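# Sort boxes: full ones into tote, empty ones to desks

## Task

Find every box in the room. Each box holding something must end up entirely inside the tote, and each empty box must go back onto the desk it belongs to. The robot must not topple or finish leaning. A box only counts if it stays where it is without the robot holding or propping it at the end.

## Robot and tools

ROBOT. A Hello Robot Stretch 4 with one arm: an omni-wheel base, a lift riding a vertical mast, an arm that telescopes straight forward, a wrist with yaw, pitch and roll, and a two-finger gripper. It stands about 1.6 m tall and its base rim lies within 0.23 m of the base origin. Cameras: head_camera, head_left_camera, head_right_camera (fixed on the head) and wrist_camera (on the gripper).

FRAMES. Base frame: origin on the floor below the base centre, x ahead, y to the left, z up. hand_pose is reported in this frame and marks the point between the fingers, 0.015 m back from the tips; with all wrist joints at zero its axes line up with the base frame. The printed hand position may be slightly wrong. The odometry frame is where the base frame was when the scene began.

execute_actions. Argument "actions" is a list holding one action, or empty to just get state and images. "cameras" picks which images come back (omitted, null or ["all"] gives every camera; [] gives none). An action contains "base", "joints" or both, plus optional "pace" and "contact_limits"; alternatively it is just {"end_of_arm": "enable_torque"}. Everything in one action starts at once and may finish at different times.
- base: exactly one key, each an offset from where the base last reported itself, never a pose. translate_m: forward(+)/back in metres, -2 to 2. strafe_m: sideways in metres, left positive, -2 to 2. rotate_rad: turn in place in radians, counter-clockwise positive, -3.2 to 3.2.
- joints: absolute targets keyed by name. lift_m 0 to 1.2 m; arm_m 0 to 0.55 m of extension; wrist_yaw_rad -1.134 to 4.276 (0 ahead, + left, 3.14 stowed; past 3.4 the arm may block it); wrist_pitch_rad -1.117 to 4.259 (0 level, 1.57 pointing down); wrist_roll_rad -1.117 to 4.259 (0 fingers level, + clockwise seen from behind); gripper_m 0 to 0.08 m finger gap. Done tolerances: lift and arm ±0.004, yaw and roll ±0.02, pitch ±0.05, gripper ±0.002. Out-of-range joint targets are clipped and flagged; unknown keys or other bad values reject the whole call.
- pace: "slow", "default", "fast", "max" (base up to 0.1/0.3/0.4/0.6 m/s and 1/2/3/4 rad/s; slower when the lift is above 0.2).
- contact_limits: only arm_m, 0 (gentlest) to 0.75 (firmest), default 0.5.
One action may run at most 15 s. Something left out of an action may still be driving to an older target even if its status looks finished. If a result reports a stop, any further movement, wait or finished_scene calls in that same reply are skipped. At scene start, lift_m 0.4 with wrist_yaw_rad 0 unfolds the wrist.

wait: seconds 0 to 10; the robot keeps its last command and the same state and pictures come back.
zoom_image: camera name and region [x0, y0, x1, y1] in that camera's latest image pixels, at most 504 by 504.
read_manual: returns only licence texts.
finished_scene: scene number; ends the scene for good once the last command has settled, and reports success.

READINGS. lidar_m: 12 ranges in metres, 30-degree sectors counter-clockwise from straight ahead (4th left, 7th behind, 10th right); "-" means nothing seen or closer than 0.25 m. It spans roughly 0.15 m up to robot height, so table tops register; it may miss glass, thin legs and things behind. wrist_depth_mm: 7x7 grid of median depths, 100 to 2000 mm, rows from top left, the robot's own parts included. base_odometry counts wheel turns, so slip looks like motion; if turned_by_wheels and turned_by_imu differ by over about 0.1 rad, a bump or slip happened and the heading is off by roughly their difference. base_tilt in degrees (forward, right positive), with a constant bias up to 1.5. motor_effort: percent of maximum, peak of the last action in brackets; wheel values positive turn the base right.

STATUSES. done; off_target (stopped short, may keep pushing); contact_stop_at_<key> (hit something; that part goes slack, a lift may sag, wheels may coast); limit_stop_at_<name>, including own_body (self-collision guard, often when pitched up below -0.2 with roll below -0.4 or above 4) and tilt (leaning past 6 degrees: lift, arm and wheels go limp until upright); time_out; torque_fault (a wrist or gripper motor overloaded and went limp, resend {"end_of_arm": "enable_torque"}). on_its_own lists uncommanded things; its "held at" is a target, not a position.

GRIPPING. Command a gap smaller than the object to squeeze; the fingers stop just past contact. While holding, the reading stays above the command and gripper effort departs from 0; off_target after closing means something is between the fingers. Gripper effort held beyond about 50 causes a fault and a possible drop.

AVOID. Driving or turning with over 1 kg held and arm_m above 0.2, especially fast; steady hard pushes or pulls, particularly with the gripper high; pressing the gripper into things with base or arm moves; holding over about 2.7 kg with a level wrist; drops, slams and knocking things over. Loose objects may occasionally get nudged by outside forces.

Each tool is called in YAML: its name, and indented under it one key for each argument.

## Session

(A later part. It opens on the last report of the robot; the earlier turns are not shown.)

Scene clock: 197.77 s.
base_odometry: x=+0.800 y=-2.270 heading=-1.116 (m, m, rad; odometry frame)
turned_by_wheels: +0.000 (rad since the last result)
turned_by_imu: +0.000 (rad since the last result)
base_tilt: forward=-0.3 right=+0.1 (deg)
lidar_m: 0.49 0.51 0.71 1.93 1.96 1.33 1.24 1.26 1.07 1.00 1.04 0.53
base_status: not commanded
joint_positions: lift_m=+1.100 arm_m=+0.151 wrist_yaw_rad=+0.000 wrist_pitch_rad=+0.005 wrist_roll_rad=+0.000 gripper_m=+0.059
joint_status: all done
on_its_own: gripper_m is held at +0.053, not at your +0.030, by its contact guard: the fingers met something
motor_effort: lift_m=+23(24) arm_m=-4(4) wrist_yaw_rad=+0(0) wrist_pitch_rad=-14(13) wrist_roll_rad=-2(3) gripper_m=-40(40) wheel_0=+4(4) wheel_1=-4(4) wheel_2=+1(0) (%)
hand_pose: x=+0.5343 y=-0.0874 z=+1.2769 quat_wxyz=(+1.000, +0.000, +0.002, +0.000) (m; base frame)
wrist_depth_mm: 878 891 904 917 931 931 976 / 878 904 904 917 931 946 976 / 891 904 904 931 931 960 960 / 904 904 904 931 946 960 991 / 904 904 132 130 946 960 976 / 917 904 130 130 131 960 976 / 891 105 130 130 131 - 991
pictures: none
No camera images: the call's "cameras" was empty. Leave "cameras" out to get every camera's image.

execute_actions:
  actions:
    - {"base":{"translate_m":-0.26},"joints":{"wrist_pitch_rad":1.57,"arm_m":0.1}}
  cameras: []

execute_actions:
  actions:
    - {"base":{"strafe_m":0.81}}
  cameras: []

execute_actions:
  actions:
    - {"base":{"translate_m":0.3},"joints":{"arm_m":0.45}}
  cameras: ["head_camera","wrist_camera"]

Scene clock: 201.93 s.
base_odometry: x=+0.686 y=-2.037 heading=-1.116 (m, m, rad; odometry frame)
turned_by_wheels: -0.001 (rad since the last result)
turned_by_imu: -0.001 (rad since the last result)
base_tilt: forward=-0.3 right=+0.1 (deg)
lidar_m: 0.75 0.79 1.05 1.90 1.94 1.04 0.97 1.02 1.09 1.00 1.08 0.83
base_status: done
joint_positions: lift_m=+1.100 arm_m=+0.101 wrist_yaw_rad=+0.000 wrist_pitch_rad=+1.570 wrist_roll_rad=+0.000 gripper_m=+0.059
joint_status: all done
on_its_own: gripper_m is held at +0.053, not at your +0.030, by its contact guard: the fingers met something
motor_effort: lift_m=+23(23) arm_m=-4(5) wrist_yaw_rad=+0(0) wrist_pitch_rad=+0(8) wrist_roll_rad=-2(1) gripper_m=-40(40) wheel_0=-5(9) wheel_1=-7(9) wheel_2=+4(12) (%)
hand_pose: x=+0.2718 y=-0.0874 z=+1.0653 quat_wxyz=(+0.707, +0.000, +0.707, +0.000) (m; base frame)
wrist_depth_mm: 1205 1205 1182 1229 1182 1229 1205 / 1182 1205 1205 1182 1205 1205 1182 / 1182 1205 1205 1205 1229 1205 1205 / 1205 1205 1229 1205 1182 1229 1205 / 1205 1229 132 129 1205 1255 1229 / 1182 1229 130 130 131 1255 1255 / 1205 105 130 130 131 - 1205
pictures: none
No camera images: the call's "cameras" was empty. Leave "cameras" out to get every camera's image.

Scene clock: 205.97 s.
base_odometry: x=+1.414 y=-1.681 heading=-1.116 (m, m, rad; odometry frame)
turned_by_wheels: +0.000 (rad since the last result)
turned_by_imu: +0.000 (rad since the last result)
base_tilt: forward=-0.3 right=+0.2 (deg)
lidar_m: 0.69 0.74 1.17 1.07 1.11 1.54 1.03 1.06 1.42 1.82 1.10 0.76
base_status: done
joint_positions: lift_m=+1.100 arm_m=+0.101 wrist_yaw_rad=+0.000 wrist_pitch_rad=+1.570 wrist_roll_rad=+0.000 gripper_m=+0.059
joint_status: not commanded
on_its_own: gripper_m is held at +0.053, not at your +0.030, by its contact guard: the fingers met something
motor_effort: lift_m=+24(23) arm_m=-4(4) wrist_yaw_rad=+0(0) wrist_pitch_rad=+2(1) wrist_roll_rad=-1(1) gripper_m=-39(40) wheel_0=-3(13) wheel_1=+4(14) wheel_2=+0(4) (%)
hand_pose: x=+0.2718 y=-0.0874 z=+1.0653 quat_wxyz=(+0.707, +0.000, +0.707, +0.000) (m; base frame)
wrist_depth_mm: 1205 1205 1182 1205 1182 1205 1229 / 1182 1205 1205 1229 1205 1229 1205 / 1182 1229 1205 1205 1205 1205 1182 / 1205 1205 1205 1229 1229 1205 1229 / 1182 1205 132 129 1229 1205 1255 / 1182 1205 130 130 130 1229 1205 / 1205 105 129 130 131 - 1229
pictures: none
No camera images: the call's "cameras" was empty. Leave "cameras" out to get every camera's image.

Scene clock: 208.43 s.
base_odometry: x=+1.545 y=-1.951 heading=-1.116 (m, m, rad; odometry frame)
turned_by_wheels: +0.000 (rad since the last result)
turned_by_imu: +0.001 (rad since the last result)
base_tilt: forward=-0.2 right=+0.1 (deg)
lidar_m: 0.42 0.42 0.92 1.11 1.14 1.58 1.32 1.39 1.82 1.81 0.65 0.45
base_status: done
joint_positions: lift_m=+1.100 arm_m=+0.449 wrist_yaw_rad=+0.000 wrist_pitch_rad=+1.570 wrist_roll_rad=+0.000 gripper_m=+0.059
joint_status: all done
on_its_own: gripper_m is held at +0.053, not at your +0.030, by its contact guard: the fingers met something
motor_effort: lift_m=+23(23) arm_m=+5(6) wrist_yaw_rad=-1(1) wrist_pitch_rad=+1(3) wrist_roll_rad=+0(2) gripper_m=-40(40) wheel_0=+4(9) wheel_1=+5(11) wheel_2=-3(11) (%)
hand_pose: x=+0.6203 y=-0.0874 z=+1.0653 quat_wxyz=(+0.707, +0.000, +0.707, +0.000) (m; base frame)
wrist_depth_mm: 256 257 258 259 259 259 260 / 258 257 259 260 260 260 262 / 257 259 260 259 259 262 263 / 258 259 260 260 260 262 263 / 259 259 132 130 260 262 263 / 259 260 130 130 130 264 263 / 260 105 130 130 131 - 265
pictures: head_camera, wrist_camera
camera_calibration (this result's frames):
wrist_camera: T_world_to_cam=[[0.0118321, -0.999664, 0.0230661, -0.122908], [-0.99941, -0.0110789, 0.0325159, 0.639564], [-0.0322495, -0.0234372, -0.999205, 1.23392], [0, 0, 0, 1]] pos_world=[0.680434, -0.0868616, 1.21498]
Images, in order (width x height): head_camera 420x560, wrist_camera 616x392.

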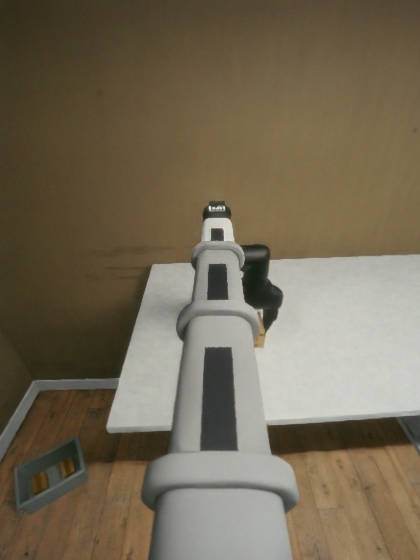

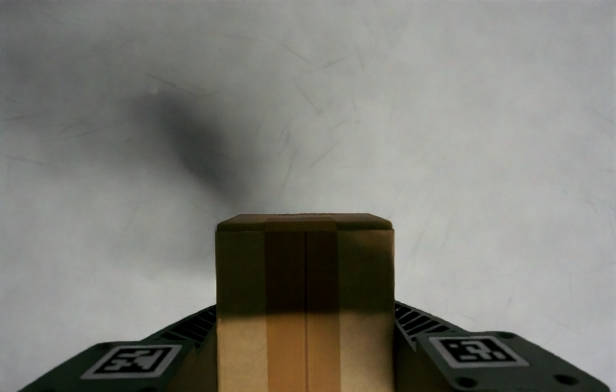

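Place it.

execute_actions:
  actions:
    - {"joints":{"lift_m":1.021},"pace":"slow"}
  cameras: []

execute_actions:
  actions:
    - {"joints":{"gripper_m":0.08}}
  cameras: []

execute_actions:
  actions:
    - {"joints":{"lift_m":1.12}}
  cameras: ["wrist_camera"]

execute_actions:
  actions:
    - {"base":{"translate_m":-0.4},"joints":{"arm_m":0.1}}
  cameras: []

Scene clock: 211.03 s.
base_odometry: x=+1.545 y=-1.951 heading=-1.116 (m, m, rad; odometry frame)
turned_by_wheels: +0.000 (rad since the last result)
turned_by_imu: +0.000 (rad since the last result)
base_tilt: forward=-0.2 right=+0.1 (deg)
lidar_m: 0.43 0.44 0.88 1.10 1.15 1.56 1.32 1.38 1.83 1.77 0.67 0.43
base_status: not commanded
joint_positions: lift_m=+1.021 arm_m=+0.449 wrist_yaw_rad=+0.000 wrist_pitch_rad=+1.570 wrist_roll_rad=+0.000 gripper_m=+0.059
joint_status: all done
on_its_own: gripper_m is held at +0.053, not at your +0.030, by its contact guard: the fingers met something
motor_effort: lift_m=+19(22) arm_m=+5(5) wrist_yaw_rad=-1(2) wrist_pitch_rad=+0(1) wrist_roll_rad=+0(0) gripper_m=-40(40) wheel_0=+4(4) wheel_1=+5(5) wheel_2=-4(4) (%)
hand_pose: x=+0.6202 y=-0.0874 z=+0.9867 quat_wxyz=(+0.707, +0.000, +0.707, +0.000) (m; base frame)
wrist_depth_mm: 179 180 181 180 181 181 182 / 180 180 180 181 181 181 182 / 180 181 181 182 182 183 183 / 181 181 181 182 182 182 183 / 180 181 132 130 183 183 183 / 182 182 129 130 130 183 183 / 182 105 129 130 130 - -
pictures: none
No camera images: the call's "cameras" was empty. Leave "cameras" out to get every camera's image.

Scene clock: 211.97 s.
base_odometry: x=+1.545 y=-1.951 heading=-1.116 (m, m, rad; odometry frame)
turned_by_wheels: +0.000 (rad since the last result)
turned_by_imu: +0.000 (rad since the last result)
base_tilt: forward=-0.3 right=+0.1 (deg)
lidar_m: 0.41 0.44 0.90 1.09 1.13 1.54 1.33 1.38 1.82 1.81 0.64 0.45
base_status: not commanded
joint_positions: lift_m=+1.021 arm_m=+0.449 wrist_yaw_rad=+0.000 wrist_pitch_rad=+1.570 wrist_roll_rad=+0.000 gripper_m=+0.080
joint_status: all done
motor_effort: lift_m=+19(19) arm_m=+5(5) wrist_yaw_rad=-1(1) wrist_pitch_rad=+0(0) wrist_roll_rad=+0(0) gripper_m=+1(39) wheel_0=+4(4) wheel_1=+5(5) wheel_2=-4(4) (%)
hand_pose: x=+0.6202 y=-0.0874 z=+0.9867 quat_wxyz=(+0.707, +0.000, +0.707, +0.000) (m; base frame)
wrist_depth_mm: 180 181 181 181 182 182 182 / 181 181 181 182 182 183 183 / 180 181 182 182 183 183 183 / 181 182 182 182 182 183 183 / 181 181 135 133 183 185 185 / 181 182 134 133 136 185 185 / 182 108 133 133 133 103 -
pictures: none
No camera images: the call's "cameras" was empty. Leave "cameras" out to get every camera's image.

Scene clock: 213.40 s.
base_odometry: x=+1.545 y=-1.951 heading=-1.116 (m, m, rad; odometry frame)
turned_by_wheels: +0.000 (rad since the last result)
turned_by_imu: +0.000 (rad since the last result)
base_tilt: forward=-0.3 right=+0.2 (deg)
lidar_m: 0.40 0.42 0.90 1.10 1.14 1.55 1.32 1.36 1.81 1.80 0.65 0.44
base_status: not commanded
joint_positions: lift_m=+1.120 arm_m=+0.449 wrist_yaw_rad=+0.000 wrist_pitch_rad=+1.570 wrist_roll_rad=+0.000 gripper_m=+0.080
joint_status: all done
motor_effort: lift_m=+23(24) arm_m=+5(5) wrist_yaw_rad=-1(1) wrist_pitch_rad=+2(2) wrist_roll_rad=+0(0) gripper_m=+2(2) wheel_0=+4(4) wheel_1=+5(5) wheel_2=-4(4) (%)
hand_pose: x=+0.6202 y=-0.0874 z=+1.0854 quat_wxyz=(+0.707, +0.000, +0.707, +0.000) (m; base frame)
wrist_depth_mm: 277 277 279 279 278 281 281 / 278 278 279 281 279 281 282 / 277 279 281 281 282 281 282 / 279 281 279 281 282 285 285 / 279 279 281 231 282 283 285 / 278 281 282 232 283 283 285 / 279 108 282 282 283 103 -
pictures: wrist_camera
camera_calibration (this result's frames):
wrist_camera: T_world_to_cam=[[0.0117427, -0.999665, 0.023065, -0.123313], [-0.999408, -0.0109874, 0.0326036, 0.638802], [-0.0323393, -0.0234342, -0.999202, 1.25398], [0, 0, 0, 1]] pos_world=[0.680425, -0.0868671, 1.235]
Images, in order (width x height): wrist_camera 616x392.

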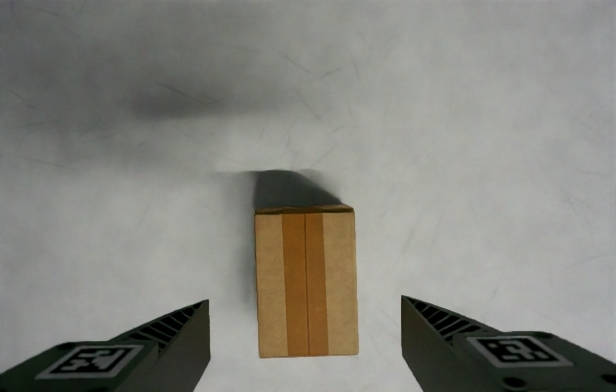

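Scene clock: 216.23 s.
base_odometry: x=+1.370 y=-1.591 heading=-1.117 (m, m, rad; odometry frame)
turned_by_wheels: -0.001 (rad since the last result)
turned_by_imu: -0.001 (rad since the last result)
base_tilt: forward=-0.3 right=+0.2 (deg)
lidar_m: 0.81 0.83 1.19 1.07 1.14 1.54 0.91 0.95 1.27 1.85 1.24 0.86
base_status: done
joint_positions: lift_m=+1.120 arm_m=+0.101 wrist_yaw_rad=+0.000 wrist_pitch_rad=+1.570 wrist_roll_rad=+0.000 gripper_m=+0.080
joint_status: all done
motor_effort: lift_m=+23(23) arm_m=-5(6) wrist_yaw_rad=+0(1) wrist_pitch_rad=-1(0) wrist_roll_rad=-1(0) gripper_m=+2(2) wheel_0=-5(9) wheel_1=-6(10) wheel_2=+2(13) (%)
hand_pose: x=+0.2718 y=-0.0874 z=+1.0854 quat_wxyz=(+0.707, +0.000, +0.707, +0.000) (m; base frame)
wrist_depth_mm: 1229 1205 1229 1229 1229 1229 1205 / 1229 1229 1255 1229 1229 1229 1205 / 1229 1229 1255 1229 1229 1255 1229 / 1205 1229 1205 1205 1229 1229 1229 / 1229 1229 1229 1078 1229 1229 1255 / 1229 1255 1008 1025 1255 1229 1229 / 1229 108 1008 1025 1255 103 -
pictures: none
No camera images: the call's "cameras" was empty. Leave "cameras" out to get every camera's image.

execute_actions:
  actions:
    - {"base":{"strafe_m":0.477},"joints":{"lift_m":0.6}}
  cameras: []

execute_actions:
  actions:
    - {"base":{"translate_m":0.1},"joints":{"lift_m":0.3}}
  cameras: []

execute_actions:
  actions:
    - {"base":{"rotate_rad":0.378},"joints":{"wrist_roll_rad":-0.22}}
  cameras: []

execute_actions:
  actions:
    - {"base":{"translate_m":0.34},"joints":{"arm_m":0.45}}
  cameras: ["wrist_camera"]

Scene clock: 221.60 s.
base_odometry: x=+1.798 y=-1.382 heading=-1.116 (m, m, rad; odometry frame)
turned_by_wheels: +0.000 (rad since the last result)
turned_by_imu: +0.000 (rad since the last result)
base_tilt: forward=-0.3 right=+0.2 (deg)
lidar_m: 0.87 0.95 0.64 0.59 0.61 0.84 1.46 1.00 1.33 2.29 1.23 0.84
base_status: done
joint_positions: lift_m=+0.600 arm_m=+0.101 wrist_yaw_rad=+0.000 wrist_pitch_rad=+1.570 wrist_roll_rad=+0.000 gripper_m=+0.080
joint_status: all done
motor_effort: lift_m=+19(24) arm_m=-5(5) wrist_yaw_rad=+0(1) wrist_pitch_rad=-2(0) wrist_roll_rad=+0(0) gripper_m=+2(2) wheel_0=-5(13) wheel_1=+5(13) wheel_2=+0(1) (%)
hand_pose: x=+0.2718 y=-0.0874 z=+0.5657 quat_wxyz=(+0.707, +0.000, +0.707, +0.000) (m; base frame)
wrist_depth_mm: 699 707 707 707 707 715 723 / 707 699 699 699 715 715 715 / 699 707 699 715 707 715 715 / 707 707 715 715 715 715 707 / 707 707 715 715 707 723 715 / 715 707 500 530 715 723 732 / 715 108 500 504 517 103 -
pictures: none
No camera images: the call's "cameras" was empty. Leave "cameras" out to get every camera's image.

Scene clock: 223.87 s.
base_odometry: x=+1.842 y=-1.472 heading=-1.116 (m, m, rad; odometry frame)
turned_by_wheels: +0.001 (rad since the last result)
turned_by_imu: +0.001 (rad since the last result)
base_tilt: forward=-0.3 right=+0.1 (deg)
lidar_m: 0.86 0.88 0.67 0.61 0.62 0.86 1.44 1.10 1.41 2.30 1.02 0.75
base_status: done
joint_positions: lift_m=+0.300 arm_m=+0.101 wrist_yaw_rad=+0.000 wrist_pitch_rad=+1.570 wrist_roll_rad=+0.000 gripper_m=+0.080
joint_status: all done
motor_effort: lift_m=+19(21) arm_m=-5(5) wrist_yaw_rad=+0(1) wrist_pitch_rad=-1(1) wrist_roll_rad=+0(1) gripper_m=+2(2) wheel_0=+4(10) wheel_1=+6(10) wheel_2=-2(11) (%)
hand_pose: x=+0.2718 y=-0.0874 z=+0.2657 quat_wxyz=(+0.707, +0.000, +0.707, +0.000) (m; base frame)
wrist_depth_mm: 404 410 410 407 415 413 413 / 407 410 407 413 413 413 413 / 407 407 413 413 413 415 413 / 410 410 413 413 413 415 415 / 407 410 413 413 418 418 418 / 413 410 413 413 418 418 415 / 413 108 264 359 413 103 -
pictures: none
No camera images: the call's "cameras" was empty. Leave "cameras" out to get every camera's image.

Scene clock: 225.03 s.
base_odometry: x=+1.842 y=-1.472 heading=-0.739 (m, m, rad; odometry frame)
turned_by_wheels: +0.377 (rad since the last result)
turned_by_imu: +0.374 (rad since the last result)
base_tilt: forward=-0.3 right=+0.2 (deg)
lidar_m: 0.86 0.73 0.60 0.60 0.73 1.51 1.09 1.28 2.33 1.31 0.80 0.74
base_status: done
joint_positions: lift_m=+0.300 arm_m=+0.101 wrist_yaw_rad=+0.000 wrist_pitch_rad=+1.570 wrist_roll_rad=-0.220 gripper_m=+0.080
joint_status: all done
motor_effort: lift_m=+19(18) arm_m=-5(5) wrist_yaw_rad=-1(1) wrist_pitch_rad=-2(2) wrist_roll_rad=-1(4) gripper_m=+2(2) wheel_0=-6(11) wheel_1=-4(12) wheel_2=-3(9) (%)
hand_pose: x=+0.2718 y=-0.0874 z=+0.2657 quat_wxyz=(+0.703, -0.077, +0.703, +0.077) (m; base frame)
wrist_depth_mm: 407 410 410 410 413 413 413 / 407 413 410 410 410 415 413 / 407 410 410 413 413 413 415 / 407 410 410 415 418 418 415 / 410 413 415 413 413 415 415 / 410 362 413 413 415 418 418 / 287 107 255 379 415 103 -
pictures: none
No camera images: the call's "cameras" was empty. Leave "cameras" out to get every camera's image.

Scene clock: 227.63 s.
base_odometry: x=+2.093 y=-1.701 heading=-0.738 (m, m, rad; odometry frame)
turned_by_wheels: +0.001 (rad since the last result)
turned_by_imu: +0.001 (rad since the last result)
base_tilt: forward=-0.2 right=+0.1 (deg)
lidar_m: 0.51 0.63 0.52 0.53 0.59 1.30 1.44 1.70 2.42 0.70 0.52 0.63
base_status: done
joint_positions: lift_m=+0.300 arm_m=+0.449 wrist_yaw_rad=+0.000 wrist_pitch_rad=+1.570 wrist_roll_rad=-0.220 gripper_m=+0.080
joint_status: all done
motor_effort: lift_m=+19(19) arm_m=+5(5) wrist_yaw_rad=-1(1) wrist_pitch_rad=+2(1) wrist_roll_rad=+0(2) gripper_m=+2(2) wheel_0=+4(10) wheel_1=+6(11) wheel_2=-3(13) (%)
hand_pose: x=+0.6203 y=-0.0874 z=+0.2657 quat_wxyz=(+0.703, -0.078, +0.703, +0.078) (m; base frame)
wrist_depth_mm: 407 407 407 410 410 413 413 / 407 309 312 310 291 413 413 / 320 362 404 407 366 413 415 / 320 355 407 359 368 418 415 / 319 387 407 413 370 418 415 / 309 310 306 306 294 418 418 / 407 108 410 413 415 103 -
pictures: wrist_camera
camera_calibration (this result's frames):
wrist_camera: T_world_to_cam=[[0.229614, -0.973004, 0.0232555, -0.237265], [-0.972925, -0.228818, 0.0325467, 0.630088], [-0.0263468, -0.030099, -0.9992, 0.430675], [0, 0, 0, 1]] pos_world=[0.678855, -0.0737213, 0.415341]
Images, in order (width x height): wrist_camera 616x392.

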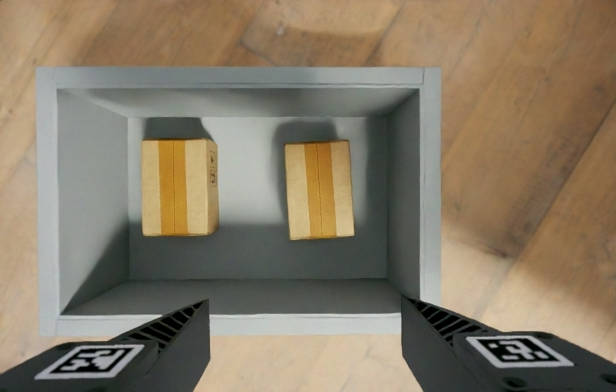

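execute_actions:
  actions:
    - {"base":{"strafe_m":-0.004},"joints":{"arm_m":0.504,"lift_m":0.16,"gripper_m":0.072,"wrist_roll_rad":-0.27}}
  cameras: ["wrist_camera"]

Scene clock: 230.40 s.
base_odometry: x=+2.091 y=-1.704 heading=-0.738 (m, m, rad; odometry frame)
turned_by_wheels: +0.000 (rad since the last result)
turned_by_imu: +0.000 (rad since the last result)
base_tilt: forward=-0.3 right=+0.1 (deg)
lidar_m: 0.54 0.60 0.53 0.52 0.63 1.31 1.45 1.72 2.43 0.69 0.51 0.61
base_status: done
joint_positions: lift_m=+0.160 arm_m=+0.503 wrist_yaw_rad=+0.000 wrist_pitch_rad=+1.570 wrist_roll_rad=-0.270 gripper_m=+0.072
joint_status: all done
motor_effort: lift_m=+18(18) arm_m=+5(6) wrist_yaw_rad=-1(0) wrist_pitch_rad=+0(1) wrist_roll_rad=-1(2) gripper_m=-2(2) wheel_0=-2(10) wheel_1=-1(7) wheel_2=+0(0) (%)
hand_pose: x=+0.6742 y=-0.0874 z=+0.1257 quat_wxyz=(+0.701, -0.095, +0.700, +0.095) (m; base frame)
wrist_depth_mm: 266 268 268 270 271 272 271 / 149 150 150 271 270 271 274 / 247 224 204 188 174 153 273 / 216 266 268 268 270 160 272 / 217 236 268 219 270 158 276 / 218 221 267 219 263 153 276 / 241 104 270 271 271 103 -
pictures: wrist_camera
camera_calibration (this result's frames):
wrist_camera: T_world_to_cam=[[0.277458, -0.960457, 0.023231, -0.277548], [-0.960411, -0.276652, 0.0327871, 0.674462], [-0.0250638, -0.0314083, -0.999192, 0.291245], [0, 0, 0, 1]] pos_world=[0.732068, -0.0708339, 0.275344]
Images, in order (width x height): wrist_camera 616x392.

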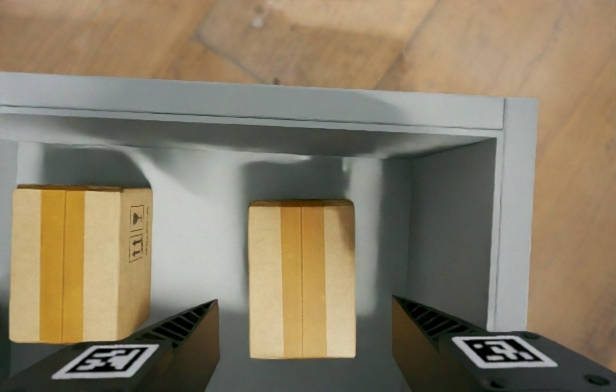

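execute_actions:
  actions:
    - {"joints":{"lift_m":0.082},"pace":"slow"}
  cameras: ["wrist_camera"]

execute_actions:
  actions:
    - {"joints":{"gripper_m":0.03}}
  cameras: []

execute_actions:
  actions:
    - {"joints":{"lift_m":0.3}}
  cameras: []

execute_actions:
  actions:
    - {"joints":{"wrist_pitch_rad":0.0,"wrist_roll_rad":0,"arm_m":0.15}}
  cameras: []

execute_actions:
  actions:
    - {"joints":{"wrist_roll_rad":0}}
  cameras: []

execute_actions:
  actions:
    - {"joints":{"wrist_roll_rad":0}}
  cameras: []

execute_actions:
  actions:
    - {"joints":{"wrist_roll_rad":0}}
  cameras: []

execute_actions:
  actions:
    - {"joints":{"wrist_roll_rad":0}}
  cameras: []

Scene clock: 234.93 s.
base_odometry: x=+2.091 y=-1.704 heading=-0.738 (m, m, rad; odometry frame)
turned_by_wheels: +0.000 (rad since the last result)
turned_by_imu: +0.000 (rad since the last result)
base_tilt: forward=-0.3 right=+0.2 (deg)
lidar_m: 0.52 0.62 0.54 0.52 0.62 1.23 1.44 1.70 2.41 0.69 0.48 0.62
base_status: not commanded
joint_positions: lift_m=+0.082 arm_m=+0.503 wrist_yaw_rad=+0.000 wrist_pitch_rad=+1.570 wrist_roll_rad=-0.270 gripper_m=+0.072
joint_status: all done
motor_effort: lift_m=+19(18) arm_m=+5(5) wrist_yaw_rad=-2(1) wrist_pitch_rad=+0(1) wrist_roll_rad=-1(2) gripper_m=-2(2) wheel_0=-2(2) wheel_1=-1(1) wheel_2=+0(0) (%)
hand_pose: x=+0.6742 y=-0.0874 z=+0.0477 quat_wxyz=(+0.701, -0.095, +0.700, +0.095) (m; base frame)
wrist_depth_mm: - - - - - - - / 115 117 111 112 - - - / 187 189 189 189 174 142 121 / 166 189 190 190 191 161 122 / 154 189 141 141 191 158 121 / 155 190 141 141 142 146 120 / 143 104 141 141 142 103 -
pictures: wrist_camera
camera_calibration (this result's frames):
wrist_camera: T_world_to_cam=[[0.277458, -0.960457, 0.023231, -0.275736], [-0.960411, -0.276651, 0.0327871, 0.677019], [-0.0250638, -0.0314083, -0.999192, 0.21334], [0, 0, 0, 1]] pos_world=[0.732069, -0.0708339, 0.197375]
Images, in order (width x height): wrist_camera 616x392.

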